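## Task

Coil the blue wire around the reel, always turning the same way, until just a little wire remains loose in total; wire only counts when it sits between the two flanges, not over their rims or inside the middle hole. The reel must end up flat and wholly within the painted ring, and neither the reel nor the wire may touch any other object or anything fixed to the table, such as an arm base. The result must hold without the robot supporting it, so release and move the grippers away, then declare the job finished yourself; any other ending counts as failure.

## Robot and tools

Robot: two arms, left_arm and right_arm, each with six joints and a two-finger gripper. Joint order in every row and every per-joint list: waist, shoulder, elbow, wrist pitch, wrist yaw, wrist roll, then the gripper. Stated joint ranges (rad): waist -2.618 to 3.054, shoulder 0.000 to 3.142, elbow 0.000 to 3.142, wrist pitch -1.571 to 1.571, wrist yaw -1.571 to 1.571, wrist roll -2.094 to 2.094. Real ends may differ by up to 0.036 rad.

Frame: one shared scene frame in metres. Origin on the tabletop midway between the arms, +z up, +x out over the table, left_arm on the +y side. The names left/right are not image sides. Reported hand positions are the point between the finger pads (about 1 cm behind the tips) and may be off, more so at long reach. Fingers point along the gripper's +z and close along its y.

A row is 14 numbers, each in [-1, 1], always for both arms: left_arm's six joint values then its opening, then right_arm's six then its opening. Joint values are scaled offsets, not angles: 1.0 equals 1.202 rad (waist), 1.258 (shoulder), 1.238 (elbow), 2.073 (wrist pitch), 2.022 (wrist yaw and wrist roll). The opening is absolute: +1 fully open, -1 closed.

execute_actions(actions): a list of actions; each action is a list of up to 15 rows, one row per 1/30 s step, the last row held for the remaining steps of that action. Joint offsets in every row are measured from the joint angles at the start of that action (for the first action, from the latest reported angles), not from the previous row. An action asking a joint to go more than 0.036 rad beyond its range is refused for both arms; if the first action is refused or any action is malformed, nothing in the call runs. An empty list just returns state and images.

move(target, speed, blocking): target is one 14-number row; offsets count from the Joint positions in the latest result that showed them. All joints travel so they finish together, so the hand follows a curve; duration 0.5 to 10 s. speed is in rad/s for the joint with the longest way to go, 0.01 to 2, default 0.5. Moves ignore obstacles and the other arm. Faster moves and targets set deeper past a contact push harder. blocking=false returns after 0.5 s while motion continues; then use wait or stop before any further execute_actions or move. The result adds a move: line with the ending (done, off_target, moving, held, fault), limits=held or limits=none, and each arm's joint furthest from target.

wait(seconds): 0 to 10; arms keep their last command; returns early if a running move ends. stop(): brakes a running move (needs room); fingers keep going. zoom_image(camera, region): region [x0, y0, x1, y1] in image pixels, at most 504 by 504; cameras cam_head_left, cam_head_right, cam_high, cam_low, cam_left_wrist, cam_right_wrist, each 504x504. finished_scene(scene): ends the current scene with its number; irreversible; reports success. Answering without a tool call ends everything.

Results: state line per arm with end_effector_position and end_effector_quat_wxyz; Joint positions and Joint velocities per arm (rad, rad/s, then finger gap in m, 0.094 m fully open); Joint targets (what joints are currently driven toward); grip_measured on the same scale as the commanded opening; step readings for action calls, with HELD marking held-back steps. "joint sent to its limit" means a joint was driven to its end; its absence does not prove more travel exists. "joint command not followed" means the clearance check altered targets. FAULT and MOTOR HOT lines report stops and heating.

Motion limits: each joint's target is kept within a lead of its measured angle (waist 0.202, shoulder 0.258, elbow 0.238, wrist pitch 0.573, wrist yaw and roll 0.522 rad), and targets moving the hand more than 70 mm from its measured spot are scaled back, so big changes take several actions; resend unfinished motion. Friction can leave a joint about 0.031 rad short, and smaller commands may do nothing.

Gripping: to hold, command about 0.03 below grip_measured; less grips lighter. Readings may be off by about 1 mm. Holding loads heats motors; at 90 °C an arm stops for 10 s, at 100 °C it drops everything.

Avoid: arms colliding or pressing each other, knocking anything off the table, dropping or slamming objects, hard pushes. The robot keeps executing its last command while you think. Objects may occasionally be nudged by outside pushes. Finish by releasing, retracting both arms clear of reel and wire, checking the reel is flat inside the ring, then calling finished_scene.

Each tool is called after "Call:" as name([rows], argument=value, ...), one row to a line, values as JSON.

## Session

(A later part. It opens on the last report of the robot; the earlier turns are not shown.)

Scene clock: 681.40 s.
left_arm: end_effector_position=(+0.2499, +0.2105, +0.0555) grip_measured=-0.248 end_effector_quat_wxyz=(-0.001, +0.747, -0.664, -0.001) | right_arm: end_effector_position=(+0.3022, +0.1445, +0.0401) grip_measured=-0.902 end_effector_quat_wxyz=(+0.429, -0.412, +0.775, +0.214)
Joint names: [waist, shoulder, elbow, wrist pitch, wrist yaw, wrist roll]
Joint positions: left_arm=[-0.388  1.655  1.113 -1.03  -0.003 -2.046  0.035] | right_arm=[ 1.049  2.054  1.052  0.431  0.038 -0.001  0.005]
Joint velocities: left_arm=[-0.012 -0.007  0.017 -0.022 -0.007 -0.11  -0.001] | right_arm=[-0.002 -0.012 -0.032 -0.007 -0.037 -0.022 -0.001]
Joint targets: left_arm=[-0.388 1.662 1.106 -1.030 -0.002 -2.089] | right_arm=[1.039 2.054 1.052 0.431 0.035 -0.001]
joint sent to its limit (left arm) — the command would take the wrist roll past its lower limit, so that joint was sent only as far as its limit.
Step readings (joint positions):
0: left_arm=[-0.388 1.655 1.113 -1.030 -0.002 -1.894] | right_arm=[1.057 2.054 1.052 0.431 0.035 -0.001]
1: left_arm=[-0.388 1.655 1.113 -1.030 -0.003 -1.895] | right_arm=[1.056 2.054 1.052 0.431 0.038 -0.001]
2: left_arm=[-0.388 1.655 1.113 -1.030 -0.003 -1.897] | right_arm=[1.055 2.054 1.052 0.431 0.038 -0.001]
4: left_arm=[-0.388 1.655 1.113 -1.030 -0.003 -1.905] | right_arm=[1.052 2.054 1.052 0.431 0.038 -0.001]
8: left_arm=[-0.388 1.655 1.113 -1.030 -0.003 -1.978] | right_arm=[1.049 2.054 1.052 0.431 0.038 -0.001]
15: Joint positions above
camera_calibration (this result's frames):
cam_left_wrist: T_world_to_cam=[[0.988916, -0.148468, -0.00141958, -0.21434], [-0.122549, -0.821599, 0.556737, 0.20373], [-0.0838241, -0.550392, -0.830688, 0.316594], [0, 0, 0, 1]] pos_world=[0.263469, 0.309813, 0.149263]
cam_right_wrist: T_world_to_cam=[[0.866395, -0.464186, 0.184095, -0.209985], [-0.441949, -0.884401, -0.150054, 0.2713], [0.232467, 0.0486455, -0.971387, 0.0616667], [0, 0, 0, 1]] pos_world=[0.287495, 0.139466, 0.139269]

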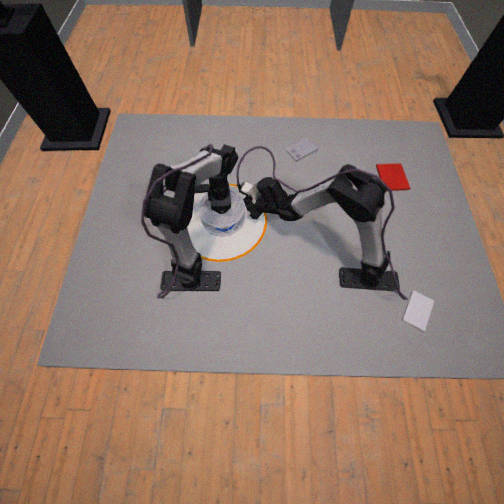

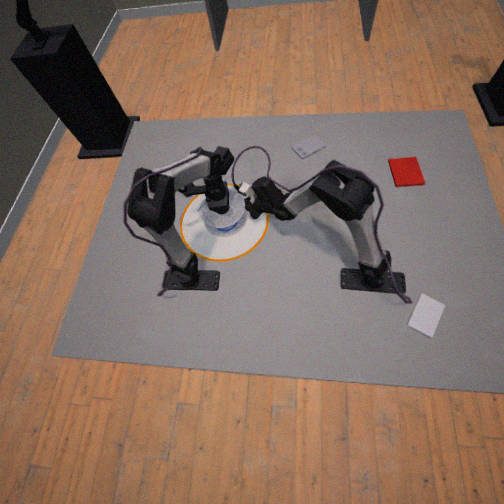

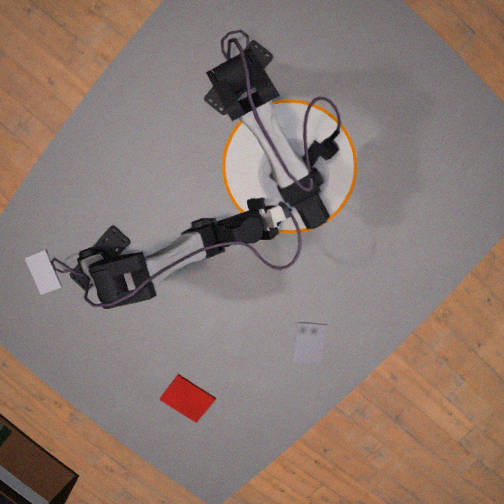

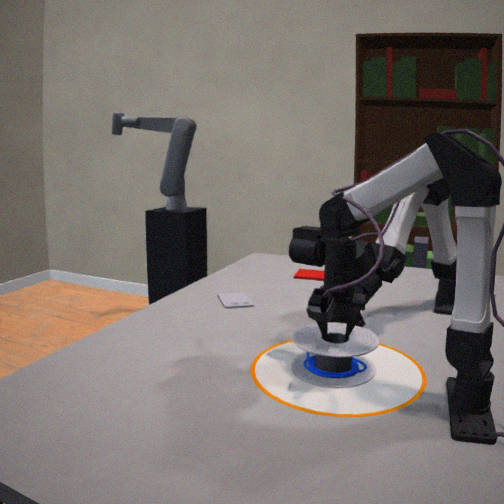

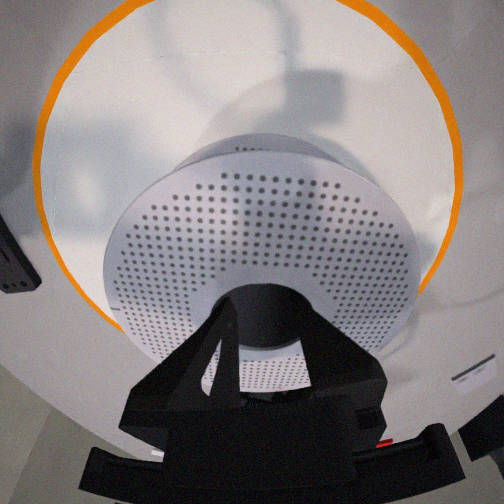

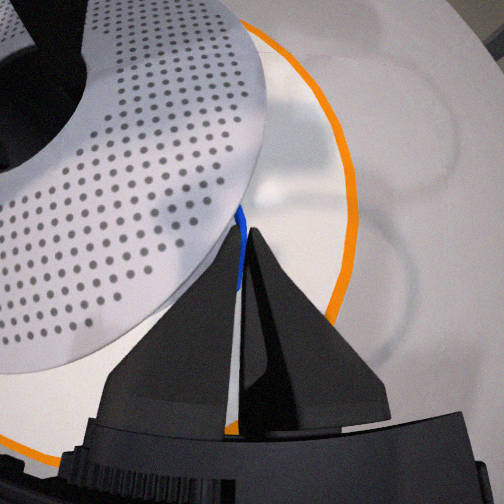

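Call:
zoom_image(camera="cam_right_wrist", region=[170, 160, 330, 320])

Region (170, 160, 330, 320) of cam_right_wrist's 504x504 image, scaled by 3.150, with more detail than that image has.

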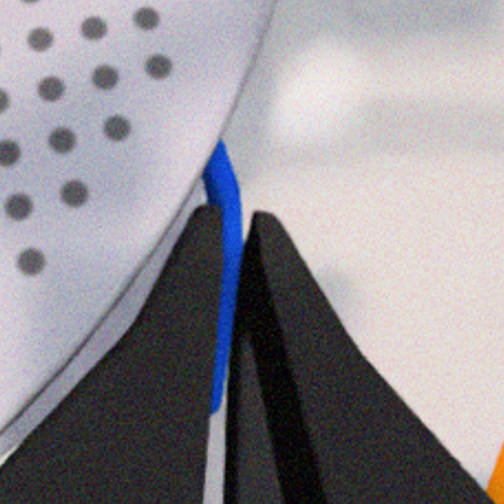

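Call:
move(target=[0,0.005,-0.005,0,0,0,-0.4,-0.02,-0.14,-0.2,0.04,-0.018,0,-0.85], speed=0.5)

Scene clock: 696.03 s.
left_arm: end_effector_position=(+0.2499, +0.2105, +0.0555) grip_measured=-0.398 end_effector_quat_wxyz=(-0.001, +0.750, -0.662, -0.001) | right_arm: end_effector_position=(+0.2764, +0.0991, +0.0422) grip_measured=-0.852 end_effector_quat_wxyz=(+0.423, -0.412, +0.776, +0.220)
Joint names: [waist, shoulder, elbow, wrist pitch, wrist yaw, wrist roll]
Joint positions: left_arm=[-0.388  1.655  1.113 -1.03  -0.003 -2.054  0.028] | right_arm=[ 1.034  1.897  0.821  0.499  0.014 -0.001  0.007]
Joint velocities: left_arm=[-0.007 -0.002 -0.007 -0.066 -0.007 -0.022  0.   ] | right_arm=[-0.012  0.002 -0.022 -0.007 -0.066  0.022 -0.001]
Joint targets: left_arm=[-0.388 1.662 1.106 -1.030 -0.003 -2.046] | right_arm=[1.025 1.878 0.804 0.514 0.002 -0.001]
move: done; limits=none; left_arm: farthest joint: the wrist roll, 0.008 radians from its target (0.018 radians at the start); right_arm: farthest joint: the shoulder, 0.019 radians from its target (0.176 radians at the start)
camera_calibration (this result's frames):
cam_left_wrist: T_world_to_cam=[[0.989966, -0.141297, -0.00139791, -0.216113], [-0.116604, -0.822471, 0.556728, 0.202428], [-0.0798136, -0.550979, -0.830694, 0.315716], [0, 0, 0, 1]] pos_world=[0.262747, 0.309908, 0.149264]
cam_right_wrist: T_world_to_cam=[[0.871691, -0.459484, 0.170377, -0.210372], [-0.43882, -0.886632, -0.146017, 0.219237], [0.218154, 0.0525167, -0.9745, 0.0755676], [0, 0, 0, 1]] pos_world=[0.263099, 0.0937512, 0.141495]

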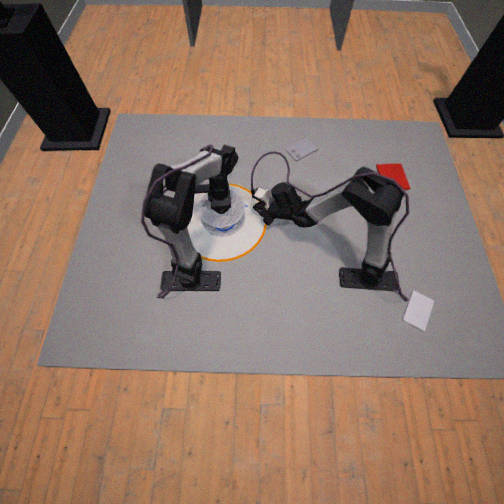

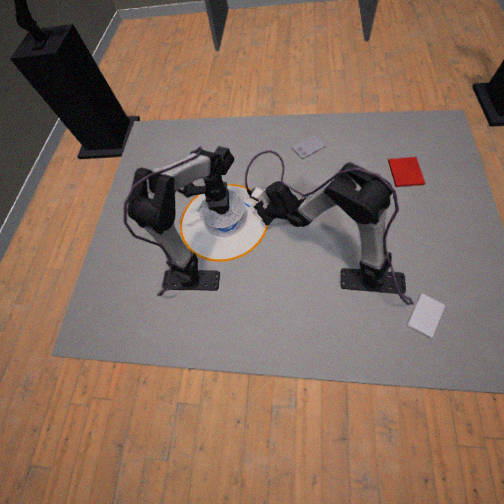

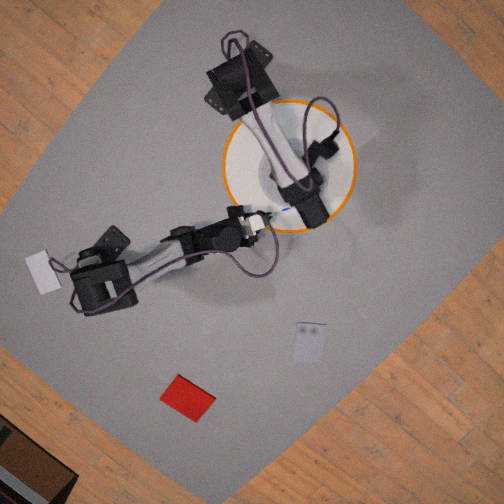

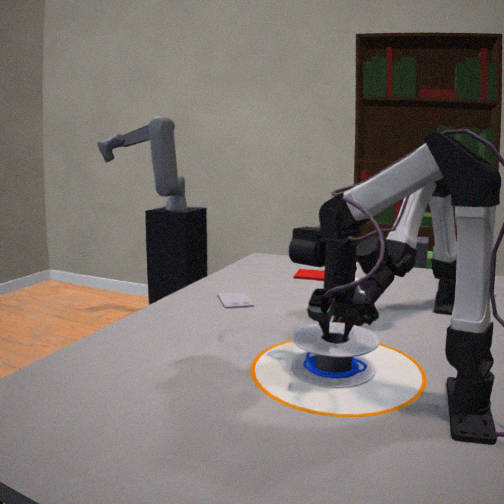

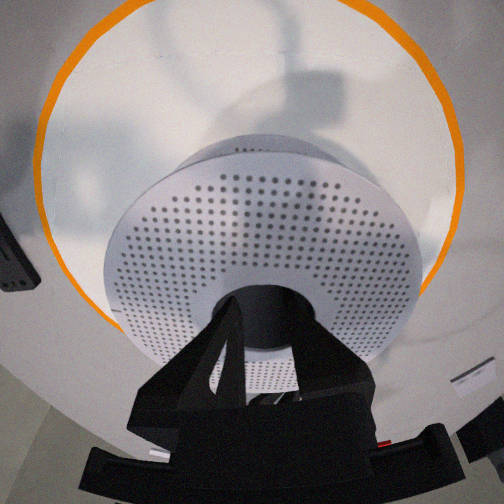

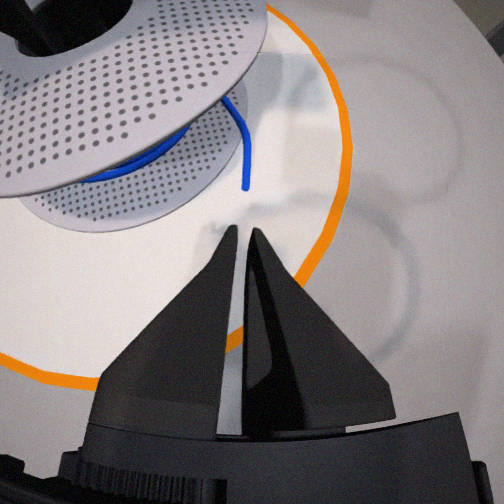

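Call:
move(target=[0,-0.02,0.09,-0.06,0,0,-0.65,0,0.1407,0.1438,0,0,0,-0.8], speed=0.4)

Scene clock: 744.40 s.
left_arm: end_effector_position=(+0.2535, +0.2092, +0.0809) grip_measured=-0.648 end_effector_quat_wxyz=(-0.001, +0.750, -0.662, -0.002) | right_arm: end_effector_position=(+0.2977, +0.1310, +0.0247) grip_measured=-0.802 end_effector_quat_wxyz=(+0.423, -0.412, +0.777, +0.219)
Joint names: [waist, shoulder, elbow, wrist pitch, wrist yaw, wrist roll]
Joint positions: left_arm=[-0.388  1.645  1.206 -1.134 -0.003 -2.054  0.017] | right_arm=[ 1.034  2.058  0.98   0.5    0.014 -0.001  0.009]
Joint velocities: left_arm=[-0.012  0.012 -0.007 -0.095  0.095 -0.051 -0.   ] | right_arm=[-0.017  0.022  0.002  0.081  0.037 -0.007  0.   ]
Joint targets: left_arm=[-0.388 1.630 1.224 -1.155 -0.003 -2.054] | right_arm=[1.034 2.075 0.999 0.500 0.014 -0.001]
move: done; limits=none; left_arm: farthest joint: the wrist pitch, 0.020 radians from its target (0.124 radians at the start); right_arm: farthest joint: the elbow, 0.019 radians from its target (0.178 radians at the start)
camera_calibration (this result's frames):
cam_left_wrist: T_world_to_cam=[[0.989966, -0.141297, -0.00177051, -0.219728], [-0.116405, -0.822545, 0.556659, 0.187552], [-0.0801104, -0.550868, -0.830739, 0.336473], [0, 0, 0, 1]] pos_world=[0.26631, 0.308575, 0.17473]
cam_right_wrist: T_world_to_cam=[[0.871836, -0.459268, 0.170223, -0.211336], [-0.438943, -0.886817, -0.144519, 0.254332], [0.217329, 0.0512792, -0.97475, 0.0526035], [0, 0, 0, 1]] pos_world=[0.284455, 0.125789, 0.124005]

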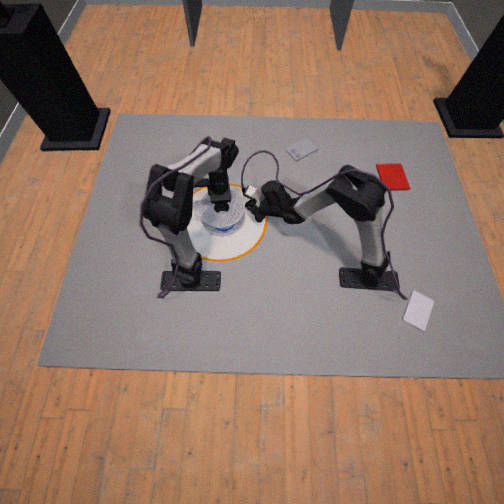

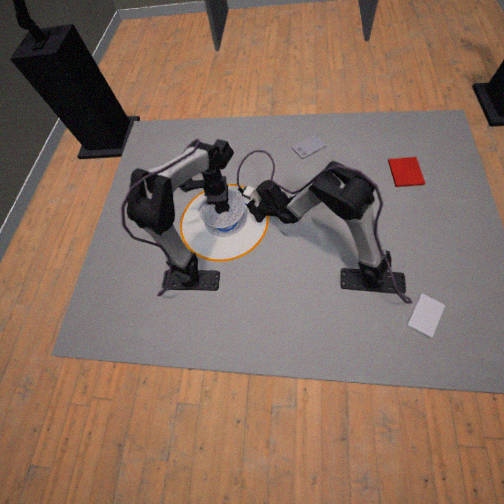

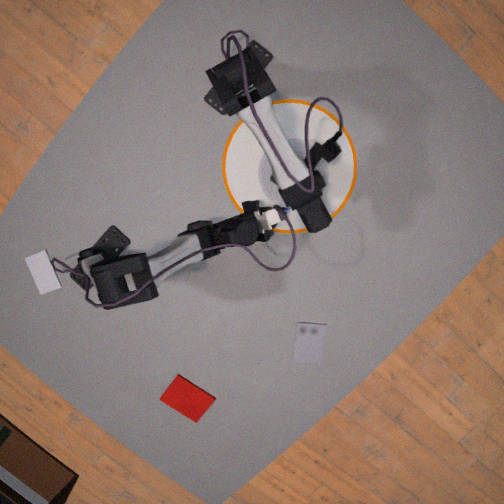

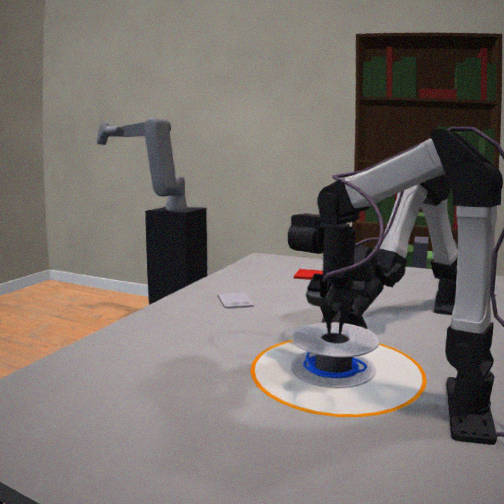

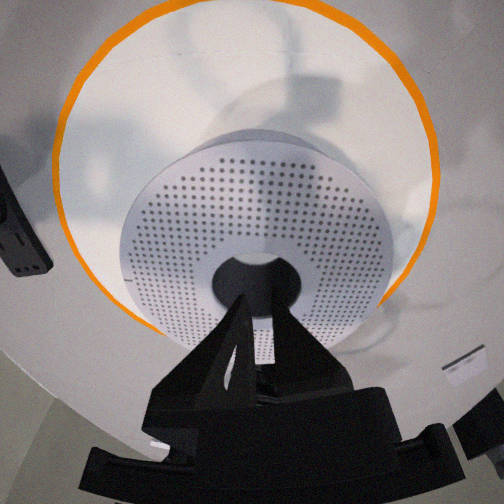

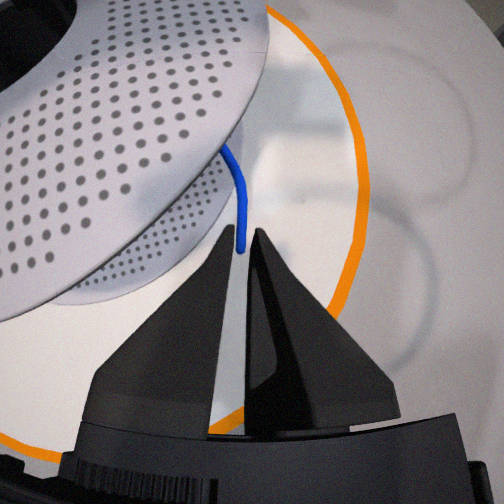

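Call:
execute_actions([
  [[0,-0.02,0.02,-0.01,0,0,-0.65,0,0.005,0.008,0,0,0,-0.86],[0,-0.03,0.03,-0.01,0,0,-0.65,0,0.005,0.008,0,0,0,-0.92],[0,-0.04,0.04,-0.01,0,0,-0.65,0,0.005,0.008,0,0,0,-0.96],[0,-0.05,0.05,-0.01,0,0,-0.65,0,0.005,0.008,0,0,0,-0.99],[0,-0.06,0.06,-0.01,0,0,-0.65,0,0.005,0.008,0,0,0,-0.99],[0.01,-0.075,0.065,-0.01,0,0,-0.65,0,0.005,0.008,0,0,0,-0.99],[0.02,-0.09,0.07,-0.01,0,0,-0.65,0,0.005,0.008,0.008,0,0,-0.99],[0.035,-0.105,0.07,-0.01,0,0,-0.65,0,0.005,0.008,0.016,0,0,-0.99],[0.05,-0.12,0.07,-0.01,0,0,-0.65,0,0.005,0.008,0.024,0,0,-0.99],[0.065,-0.135,0.07,-0.01,0,0,-0.65,0,0.005,0.008,0.024,0,0,-0.99],[0.08,-0.15,0.07,-0.01,0,0,-0.65,0,0.005,0.008,0.024,-0.01,0,-0.99],[0.095,-0.16,0.07,-0.01,0,0,-0.65,0,0.005,0.008,0.024,-0.02,0,-0.99],[0.11,-0.17,0.07,-0.01,0,0,-0.65,0,0.005,0.008,0.024,-0.03,0,-0.99],[0.12,-0.18,0.07,-0.01,0,0,-0.65,0,0.005,0.008,0.024,-0.04,0,-0.99],[0.13,-0.185,0.07,-0.01,0,0,-0.65,0,0.005,0.008,0.024,-0.05,0,-0.99]],
  [[0.03,-0.02,0,0,0,0,-0.65,0,0.005,0.008,0.008,-0.04,0,-0.99],[0.03,-0.02,0,0,0,0,-0.65,0,0.005,0.008,0.008,-0.05,0,-0.99],[0.03,-0.02,0,0,0,0,-0.65,0,0.005,0.008,0.008,-0.06,0,-0.99],[0.03,-0.02,0,0,0,0,-0.65,0,0.005,0.008,0.008,-0.07,0,-0.99],[0.03,-0.02,0,0,0,0,-0.65,0,0.005,0.008,0.008,-0.08,0,-0.99],[0.03,-0.02,0,0,0,0,-0.65,0,0.005,0.008,0.008,-0.088,0,-0.99]],
])

Scene clock: 764.00 s.
left_arm: end_effector_position=(+0.2812, +0.2500, +0.1626) grip_measured=-0.648 end_effector_quat_wxyz=(-0.062, +0.792, -0.593, +0.128) | right_arm: end_effector_position=(+0.2719, +0.1507, +0.0329) grip_measured=-0.988 end_effector_quat_wxyz=(+0.395, -0.448, +0.745, +0.298)
Joint names: [waist, shoulder, elbow, wrist pitch, wrist yaw, wrist roll]
Joint positions: left_arm=[-0.229  1.424  1.279 -1.139 -0.003 -2.054  0.017] | right_arm=[ 1.034  2.058  0.98   0.533 -0.176 -0.001  0.001]
Joint velocities: left_arm=[ 0.007 -0.012  0.027 -0.037 -0.081 -0.022  0.   ] | right_arm=[-0.002 -0.012  0.002  0.037 -0.11  -0.066 -0.   ]
Joint targets: left_arm=[-0.223 1.414 1.279 -1.139 -0.003 -2.054] | right_arm=[1.034 2.065 0.989 0.548 -0.200 -0.001]
Step readings (joint positions; steps 1 to 15: 1st action; 16 to 30: 2nd action):
0: left_arm=[-0.388 1.645 1.206 -1.134 -0.003 -2.054] | right_arm=[1.034 2.058 0.980 0.500 0.014 -0.001]
1: left_arm=[-0.388 1.645 1.206 -1.134 -0.003 -2.054] | right_arm=[1.034 2.058 0.980 0.500 0.014 -0.001]
2: left_arm=[-0.388 1.644 1.208 -1.135 -0.003 -2.054] | right_arm=[1.034 2.058 0.980 0.500 0.014 -0.001]
4: left_arm=[-0.388 1.631 1.221 -1.139 -0.003 -2.054] | right_arm=[1.034 2.058 0.980 0.500 0.014 -0.001]
8: left_arm=[-0.381 1.567 1.266 -1.139 -0.003 -2.054] | right_arm=[1.034 2.058 0.980 0.510 0.014 -0.001]
15: left_arm=[-0.259 1.439 1.279 -1.139 -0.003 -2.054] | right_arm=[1.034 2.058 0.980 0.531 -0.022 -0.001]
16: left_arm=[-0.245 1.431 1.279 -1.139 -0.003 -2.054] | right_arm=[1.034 2.058 0.980 0.532 -0.035 -0.001]
17: left_arm=[-0.236 1.426 1.279 -1.139 -0.003 -2.054] | right_arm=[1.034 2.058 0.980 0.532 -0.050 -0.001]
19: left_arm=[-0.229 1.424 1.279 -1.139 -0.003 -2.054] | right_arm=[1.034 2.058 0.980 0.533 -0.082 -0.001]
23: left_arm=[-0.229 1.424 1.279 -1.139 -0.003 -2.054] | right_arm=[1.034 2.058 0.980 0.533 -0.143 -0.001]
30: Joint positions above
camera_calibration (this result's frames):
cam_left_wrist: T_world_to_cam=[[0.96079, 0.0255383, 0.276099, -0.319931], [-0.14679, -0.79792, 0.584617, 0.176758], [0.235235, -0.602223, -0.762884, 0.342105], [0, 0, 0, 1]] pos_world=[0.252858, 0.355232, 0.245984]
cam_right_wrist: T_world_to_cam=[[0.942881, -0.323925, 0.0777684, -0.217896], [-0.304076, -0.932217, -0.196237, 0.233564], [0.136063, 0.161381, -0.977468, 0.0708466], [0, 0, 0, 1]] pos_world=[0.266831, 0.135717, 0.13203]

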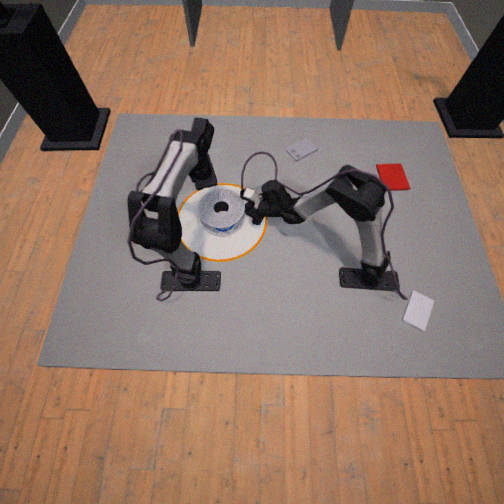

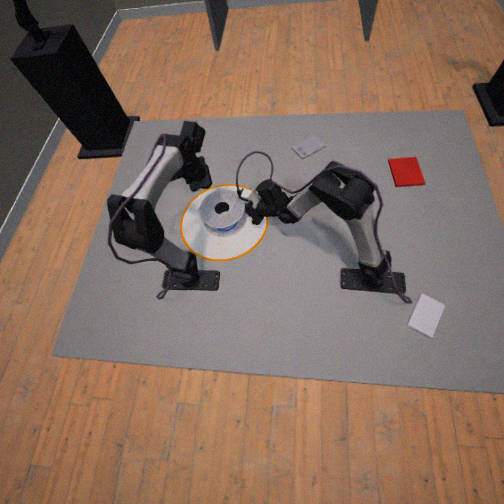

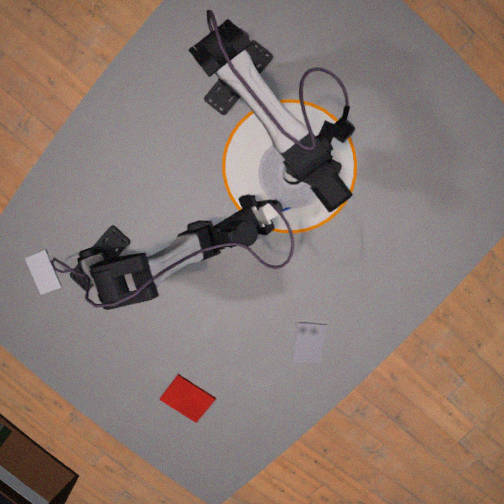

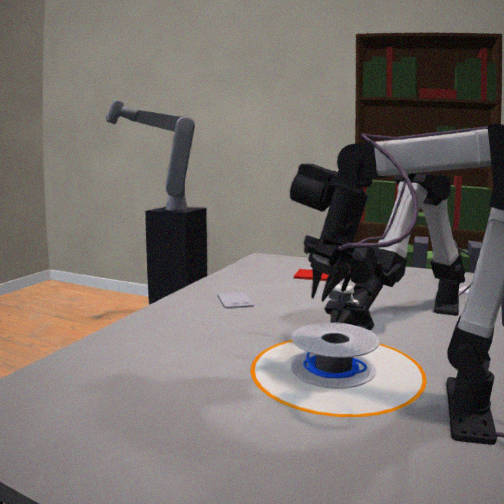

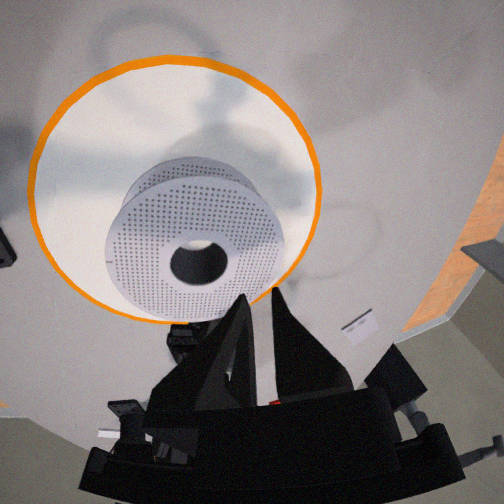

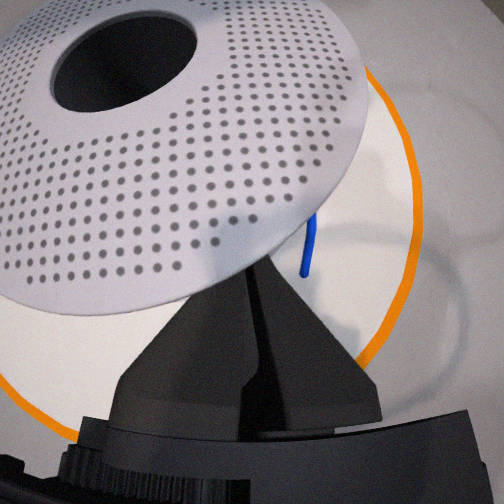

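Call:
execute_actions([
  [[0,0,0,0,0,0,-0.65,0,0.005,0.008,0.005,0.015,0,-0.95],[0,0,0,0,0,0,-0.65,0,0.005,0.008,0.005,0.035,0,-0.9],[0,0,0,0,0,0,-0.65,0,0.005,0.008,0.005,0.055,0,-0.85],[0,0,0,0,0,0,-0.65,0,0.005,0.008,0.005,0.075,0,-0.8],[0,0,0,0,0,0,-0.65,0,0.005,0.008,0.005,0.09,0,-0.75],[0,0,0,0,0,0,-0.65,0,0.005,0.008,0.005,0.101,0,-0.75],[0,0,0,0,0,0,-0.65,0,0.005,0.008,0.005,0.101,0,-0.75],[0,0,0,0,0,0,-0.65,0,0.005,0.008,0.005,0.101,0,-0.75],[0,0,0,0,0,0,-0.65,0,0.005,0.008,0.005,0.101,0,-0.75],[0,0,0,0,0,0,-0.65,0,0.005,0.008,0.0,0.101,0,-0.75],[0,0,0,0,0,0,-0.65,0,0.005,0.008,-0.008,0.101,0,-0.75],[0,0,0,0,0,0,-0.65,0,0.005,0.008,-0.016,0.101,0,-0.75],[0,0,0,0,0,0,-0.65,0,0.005,0.008,-0.024,0.101,0,-0.75],[0,0,0,0,0,0,-0.65,0,0.005,0.008,-0.03,0.101,0,-0.75],[0,0,0,0,0,0,-0.65,0,0.005,0.008,-0.036,0.101,0,-0.75]],
])

Call:
execute_actions(actions=[])

Scene clock: 777.67 s.
left_arm: end_effector_position=(+0.2812, +0.2500, +0.1626) grip_measured=-0.648 end_effector_quat_wxyz=(-0.062, +0.792, -0.593, +0.128) | right_arm: end_effector_position=(+0.2972, +0.1332, +0.0271) grip_measured=-0.752 end_effector_quat_wxyz=(+0.425, -0.413, +0.773, +0.225)
Joint names: [waist, shoulder, elbow, wrist pitch, wrist yaw, wrist roll]
Joint positions: left_arm=[-0.229  1.424  1.279 -1.139 -0.003 -2.054  0.017] | right_arm=[ 1.034  2.058  0.98   0.512  0.004 -0.001  0.012]
Joint velocities: left_arm=[-0.002 -0.012 -0.012 -0.007  0.051  0.037  0.001] | right_arm=[-0.017 -0.002  0.002 -0.286  0.168 -0.022  0.   ]
Joint targets: left_arm=[-0.229 1.424 1.279 -1.139 -0.003 -2.054] | right_arm=[1.034 2.065 0.989 0.459 0.029 -0.001]
Step readings (joint positions):
0: left_arm=[-0.229 1.424 1.279 -1.139 -0.003 -2.054] | right_arm=[1.034 2.058 0.980 0.533 -0.183 -0.001]
1: left_arm=[-0.229 1.424 1.279 -1.139 -0.003 -2.054] | right_arm=[1.034 2.058 0.980 0.533 -0.179 -0.001]
2: left_arm=[-0.229 1.424 1.279 -1.139 -0.003 -2.054] | right_arm=[1.034 2.058 0.980 0.533 -0.169 -0.001]
4: left_arm=[-0.229 1.424 1.279 -1.139 -0.003 -2.054] | right_arm=[1.034 2.058 0.980 0.533 -0.131 -0.001]
8: left_arm=[-0.229 1.424 1.279 -1.139 -0.003 -2.054] | right_arm=[1.034 2.058 0.980 0.533 -0.046 -0.001]
15: Joint positions above
camera_calibration (this result's frames):
cam_left_wrist: T_world_to_cam=[[0.96079, 0.0255383, 0.276099, -0.319931], [-0.14679, -0.79792, 0.584617, 0.176758], [0.235235, -0.602223, -0.762884, 0.342105], [0, 0, 0, 1]] pos_world=[0.252858, 0.355232, 0.245984]
cam_right_wrist: T_world_to_cam=[[0.874942, -0.454668, 0.166591, -0.211807], [-0.431747, -0.888269, -0.156754, 0.254828], [0.219249, 0.0652252, -0.973486, 0.0524965], [0, 0, 0, 1]] pos_world=[0.28383, 0.12663, 0.126335]

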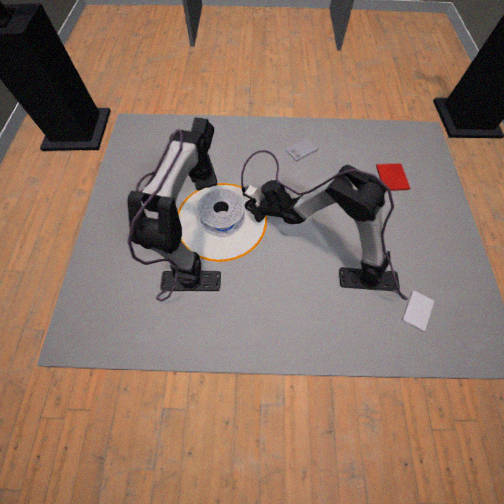

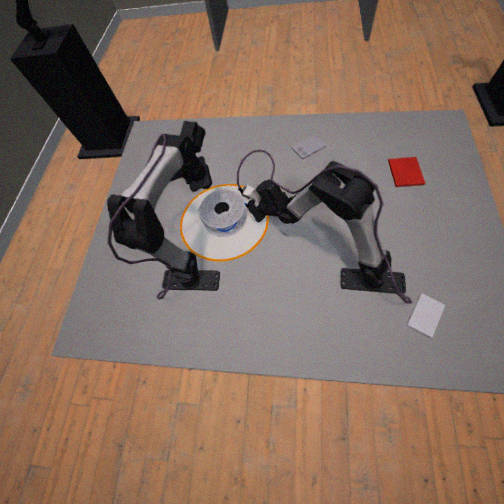

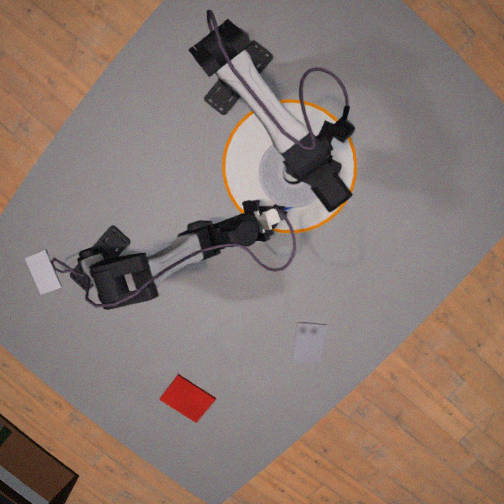

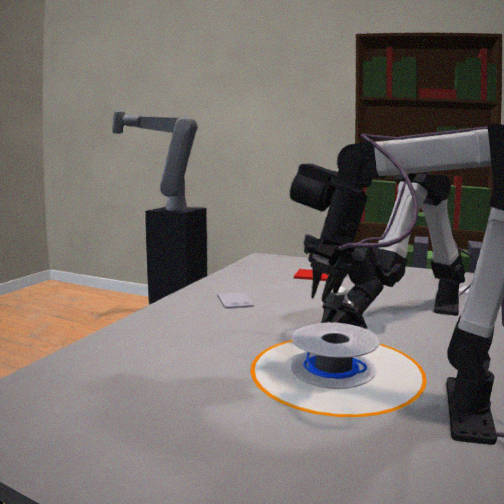

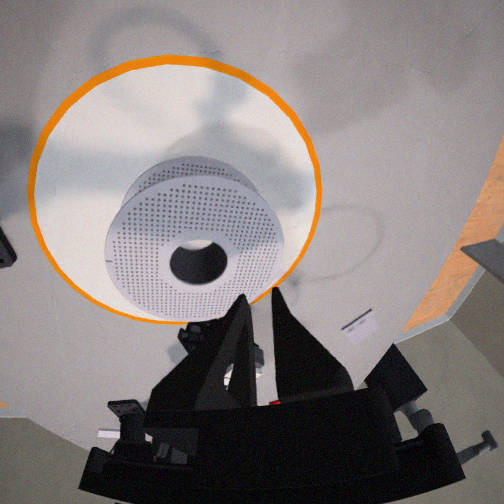

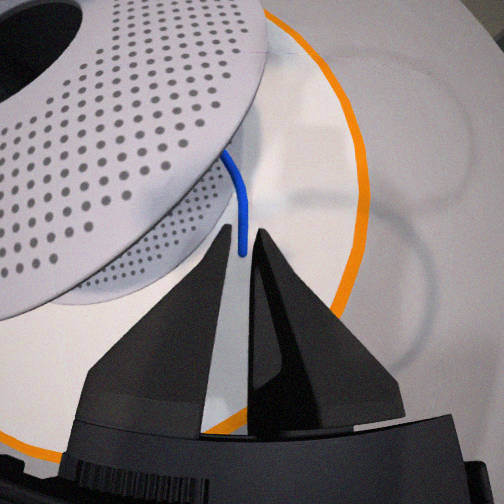

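Scene clock: 777.67 s.
left_arm: end_effector_position=(+0.2812, +0.2500, +0.1626) grip_measured=-0.648 end_effector_quat_wxyz=(-0.062, +0.792, -0.593, +0.128) | right_arm: end_effector_position=(+0.2972, +0.1332, +0.0271) grip_measured=-0.752 end_effector_quat_wxyz=(+0.425, -0.413, +0.773, +0.225)
Joint names: [waist, shoulder, elbow, wrist pitch, wrist yaw, wrist roll]
Joint positions: left_arm=[-0.229  1.424  1.279 -1.139 -0.003 -2.054  0.017] | right_arm=[ 1.034  2.058  0.98   0.512  0.004 -0.001  0.012]
Joint velocities: left_arm=[-0.002 -0.012 -0.012 -0.007  0.051  0.037  0.001] | right_arm=[-0.017 -0.002  0.002 -0.286  0.168 -0.022  0.   ]
Joint targets: left_arm=[-0.229 1.424 1.279 -1.139 -0.003 -2.054] | right_arm=[1.034 2.065 0.989 0.459 0.029 -0.001]
camera_calibration (this result's frames):
cam_left_wrist: T_world_to_cam=[[0.96079, 0.0255383, 0.276099, -0.319931], [-0.14679, -0.79792, 0.584617, 0.176758], [0.235235, -0.602223, -0.762884, 0.342105], [0, 0, 0, 1]] pos_world=[0.252858, 0.355232, 0.245984]
cam_right_wrist: T_world_to_cam=[[0.874942, -0.454668, 0.166591, -0.211807], [-0.431747, -0.888269, -0.156754, 0.254828], [0.219249, 0.0652252, -0.973486, 0.0524965], [0, 0, 0, 1]] pos_world=[0.28383, 0.12663, 0.126335]

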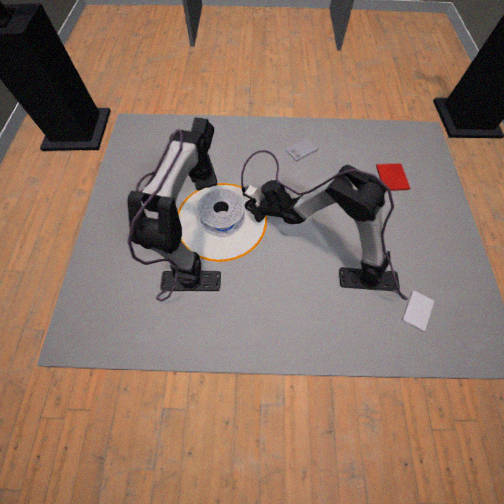

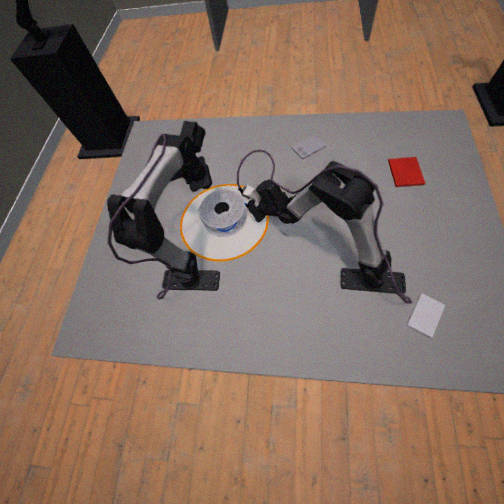

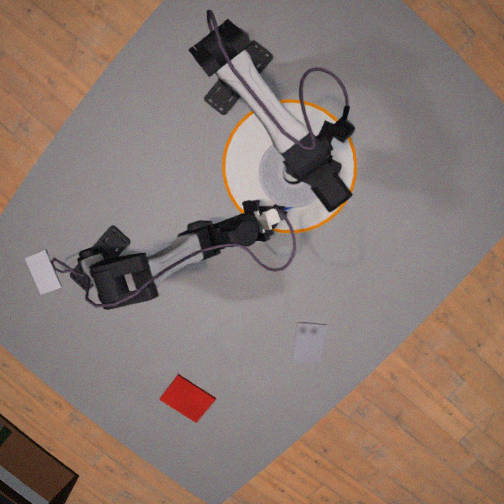

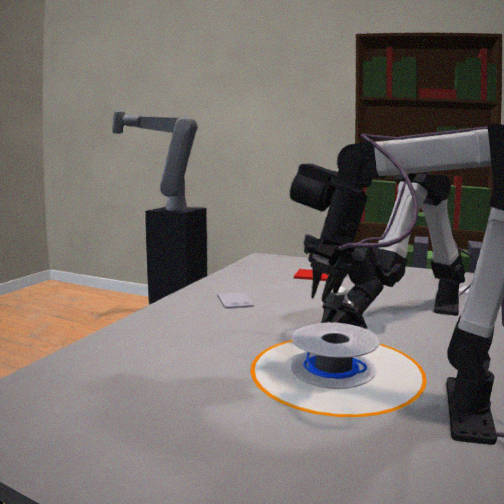

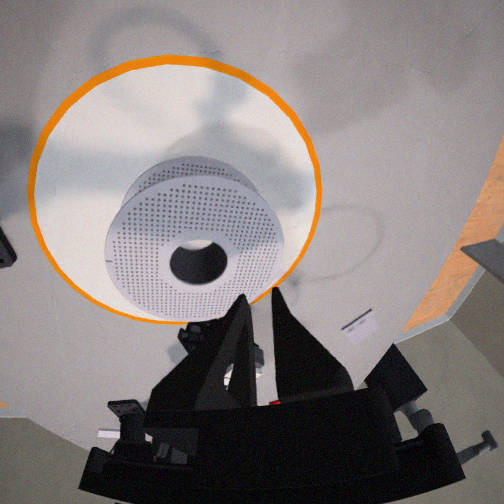

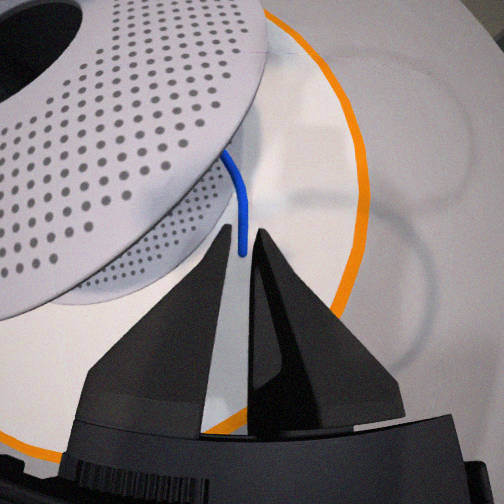

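Call:
execute_actions(actions=[])

Scene clock: 778.77 s.
left_arm: end_effector_position=(+0.2812, +0.2500, +0.1626) grip_measured=-0.648 end_effector_quat_wxyz=(-0.062, +0.792, -0.593, +0.128) | right_arm: end_effector_position=(+0.2966, +0.1299, +0.0224) grip_measured=-0.752 end_effector_quat_wxyz=(+0.418, -0.414, +0.779, +0.217)
Joint names: [waist, shoulder, elbow, wrist pitch, wrist yaw, wrist roll]
Joint positions: left_arm=[-0.229  1.424  1.279 -1.139 -0.003 -2.054  0.017] | right_arm=[ 1.034  2.058  0.98   0.489  0.012 -0.001  0.012]
Joint velocities: left_arm=[-0.002 -0.007 -0.017 -0.066 -0.007  0.037 -0.001] | right_arm=[ 0.007 -0.007 -0.017  0.037  0.051 -0.022  0.001]
Joint targets: left_arm=[-0.229 1.424 1.279 -1.139 -0.003 -2.054] | right_arm=[1.034 2.065 0.989 0.459 0.028 -0.001]
camera_calibration (this result's frames):
cam_left_wrist: T_world_to_cam=[[0.96079, 0.0255383, 0.276099, -0.319931], [-0.14679, -0.79792, 0.584617, 0.176758], [0.235235, -0.602223, -0.762884, 0.342105], [0, 0, 0, 1]] pos_world=[0.252858, 0.355232, 0.245984]
cam_right_wrist: T_world_to_cam=[[0.873576, -0.456678, 0.168259, -0.211349], [-0.438764, -0.888591, -0.133762, 0.252504], [0.210599, 0.0430255, -0.976625, 0.0537847], [0, 0, 0, 1]] pos_world=[0.284092, 0.12554, 0.121864]

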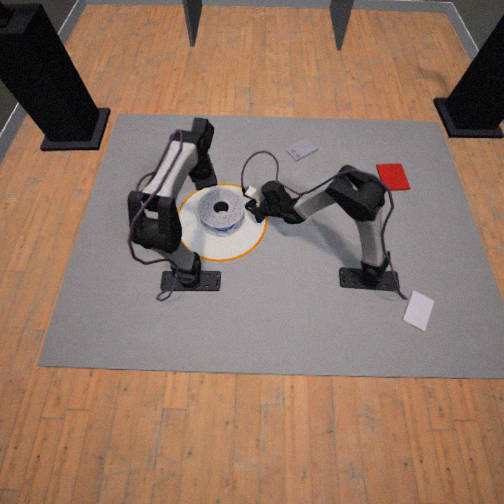

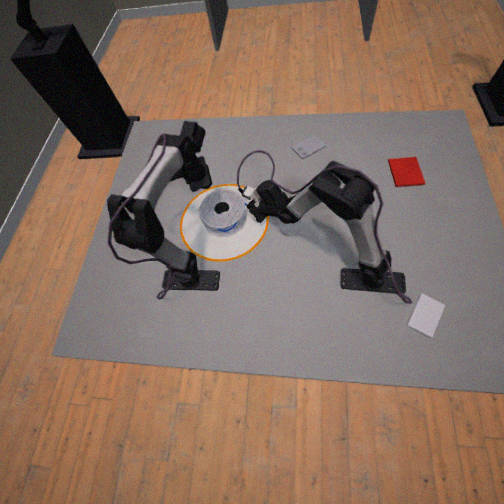

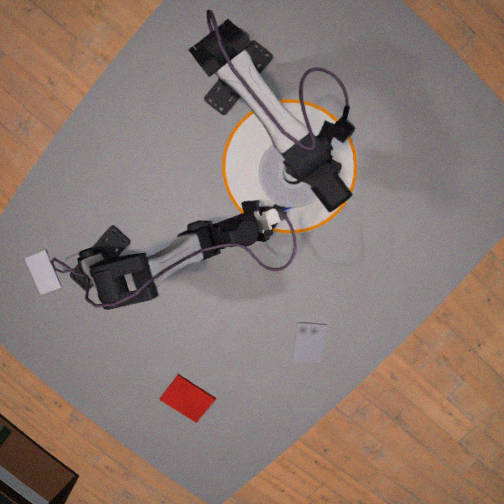

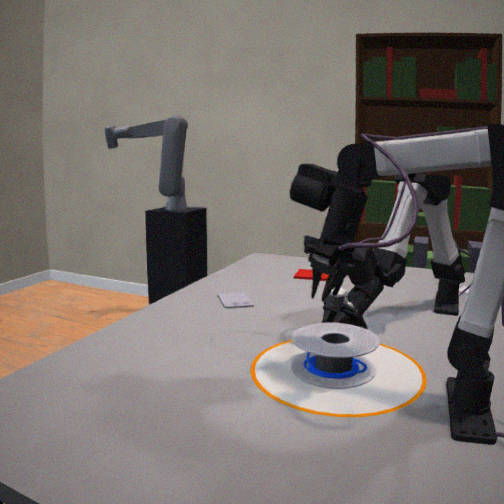

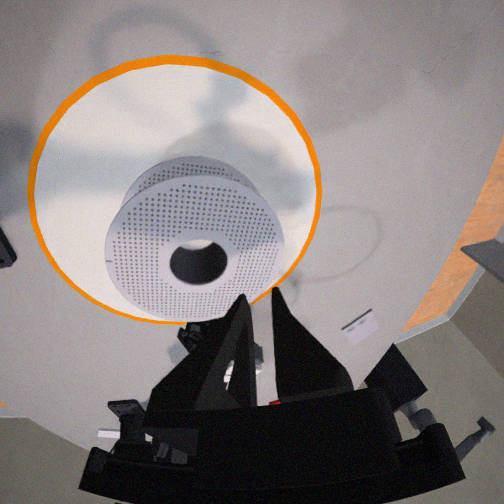

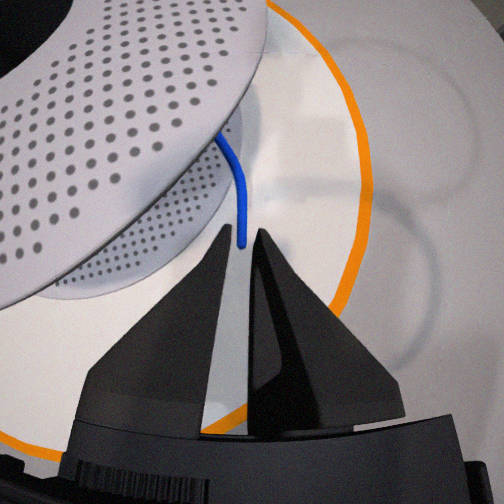

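Call:
execute_actions([
  [[0,0,0,0,0,0,-0.65,0,0.014,0.018,-0.012,0,0,-0.75],[0,0,0,0,0,0,-0.65,0,0.02,0.027,-0.014,0,0,-0.75],[0,0,0,0,0,0,-0.65,0,0.027,0.036,-0.016,0,0,-0.75],[0,0,0,0,0,0,-0.65,0,0.033,0.045,-0.018,0,0,-0.75],[0,0,0,0,0,0,-0.65,0,0.033,0.045,-0.02,0,0,-0.75],[0,0,0,0,0,0,-0.65,0,0.033,0.045,-0.02,0,0,-0.78],[0,0,0,0,0,0,-0.65,0,0.033,0.045,-0.02,0,0,-0.82],[0,0,0,0,0,0,-0.65,0,0.033,0.045,-0.02,0,0,-0.86],[0,0,0,0,0,0,-0.65,0,0.033,0.045,-0.02,0,0,-0.9],[0,0,0,0,0,0,-0.65,0,0.033,0.045,-0.02,0,0,-0.94],[0,0,0,0,0,0,-0.65,0,0.033,0.045,-0.02,0,0,-0.97],[0,0,0,0,0,0,-0.65,0,0.033,0.045,-0.02,0,0,-0.99]],
])

Scene clock: 786.53 s.
left_arm: end_effector_position=(+0.2812, +0.2500, +0.1626) grip_measured=-0.648 end_effector_quat_wxyz=(-0.062, +0.792, -0.593, +0.128) | right_arm: end_effector_position=(+0.3012, +0.1368, +0.0228) grip_measured=-0.968 end_effector_quat_wxyz=(+0.418, -0.414, +0.779, +0.218)
Joint names: [waist, shoulder, elbow, wrist pitch, wrist yaw, wrist roll]
Joint positions: left_arm=[-0.229  1.424  1.279 -1.139 -0.003 -2.054  0.017] | right_arm=[ 1.034  2.08   1.018  0.472  0.012 -0.001  0.001]
Joint velocities: left_arm=[-0.002 -0.002 -0.007  0.007  0.007 -0.081 -0.   ] | right_arm=[-0.002  0.012  0.017  0.022  0.022 -0.066 -0.001]
Joint targets: left_arm=[-0.229 1.424 1.279 -1.139 -0.003 -2.054] | right_arm=[1.034 2.100 1.035 0.447 0.012 -0.001]
Step readings (joint positions):
0: left_arm=[-0.229 1.424 1.279 -1.139 -0.003 -2.054] | right_arm=[1.034 2.058 0.980 0.489 0.012 -0.001]
1: left_arm=[-0.229 1.424 1.279 -1.139 -0.003 -2.054] | right_arm=[1.034 2.058 0.980 0.489 0.012 -0.001]
2: left_arm=[-0.229 1.424 1.279 -1.139 -0.003 -2.054] | right_arm=[1.034 2.058 0.982 0.487 0.012 -0.001]
4: left_arm=[-0.229 1.424 1.279 -1.139 -0.003 -2.054] | right_arm=[1.034 2.066 0.999 0.480 0.012 -0.001]
8: left_arm=[-0.229 1.424 1.279 -1.139 -0.003 -2.054] | right_arm=[1.034 2.079 1.018 0.473 0.012 -0.001]
15: Joint positions above
camera_calibration (this result's frames):
cam_left_wrist: T_world_to_cam=[[0.96079, 0.0255383, 0.276099, -0.319931], [-0.14679, -0.79792, 0.584617, 0.176758], [0.235235, -0.602223, -0.762884, 0.342105], [0, 0, 0, 1]] pos_world=[0.252858, 0.355232, 0.245984]
cam_right_wrist: T_world_to_cam=[[0.87354, -0.456731, 0.168299, -0.212259], [-0.438736, -0.888548, -0.134137, 0.260677], [0.210806, 0.0433355, -0.976567, 0.0527783], [0, 0, 0, 1]] pos_world=[0.288659, 0.132392, 0.122231]

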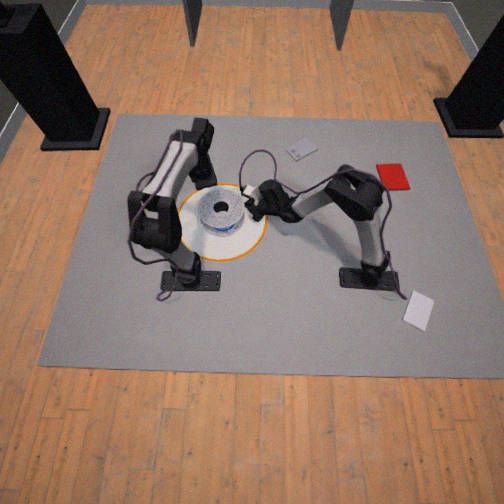

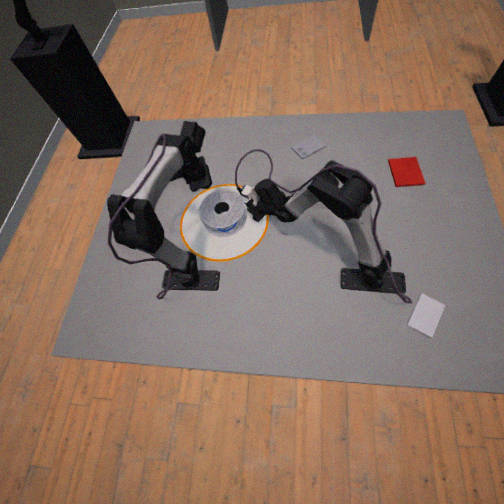

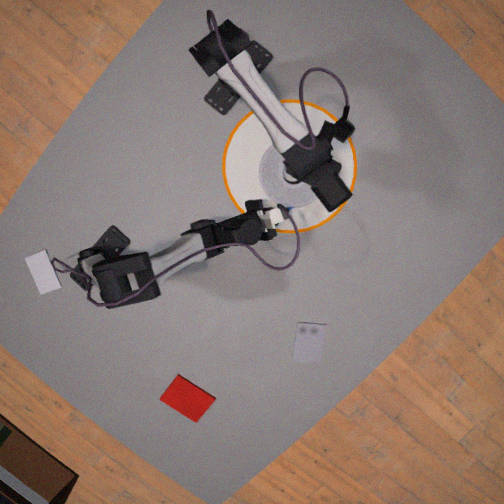

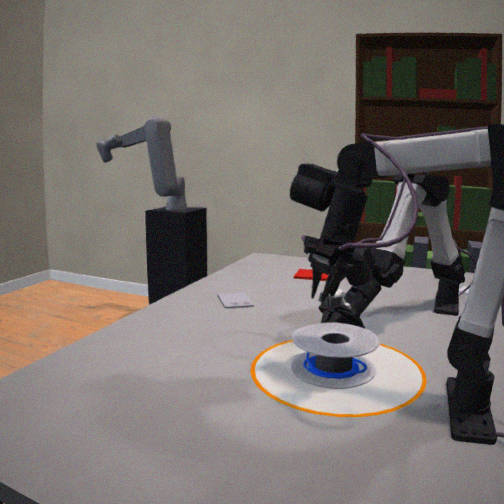

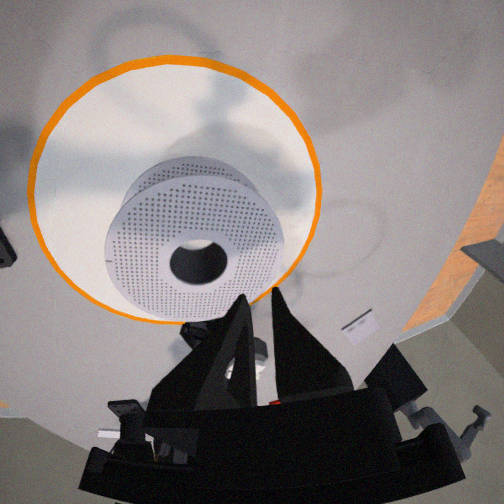

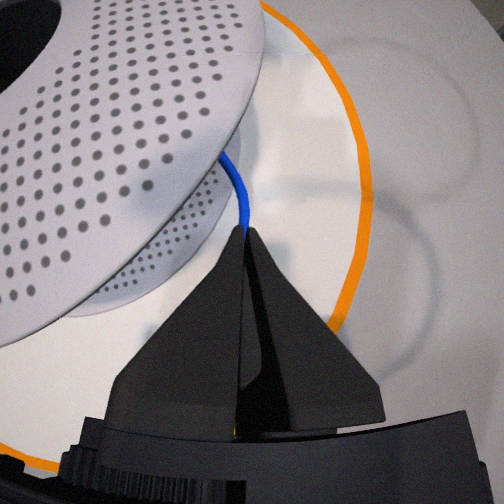

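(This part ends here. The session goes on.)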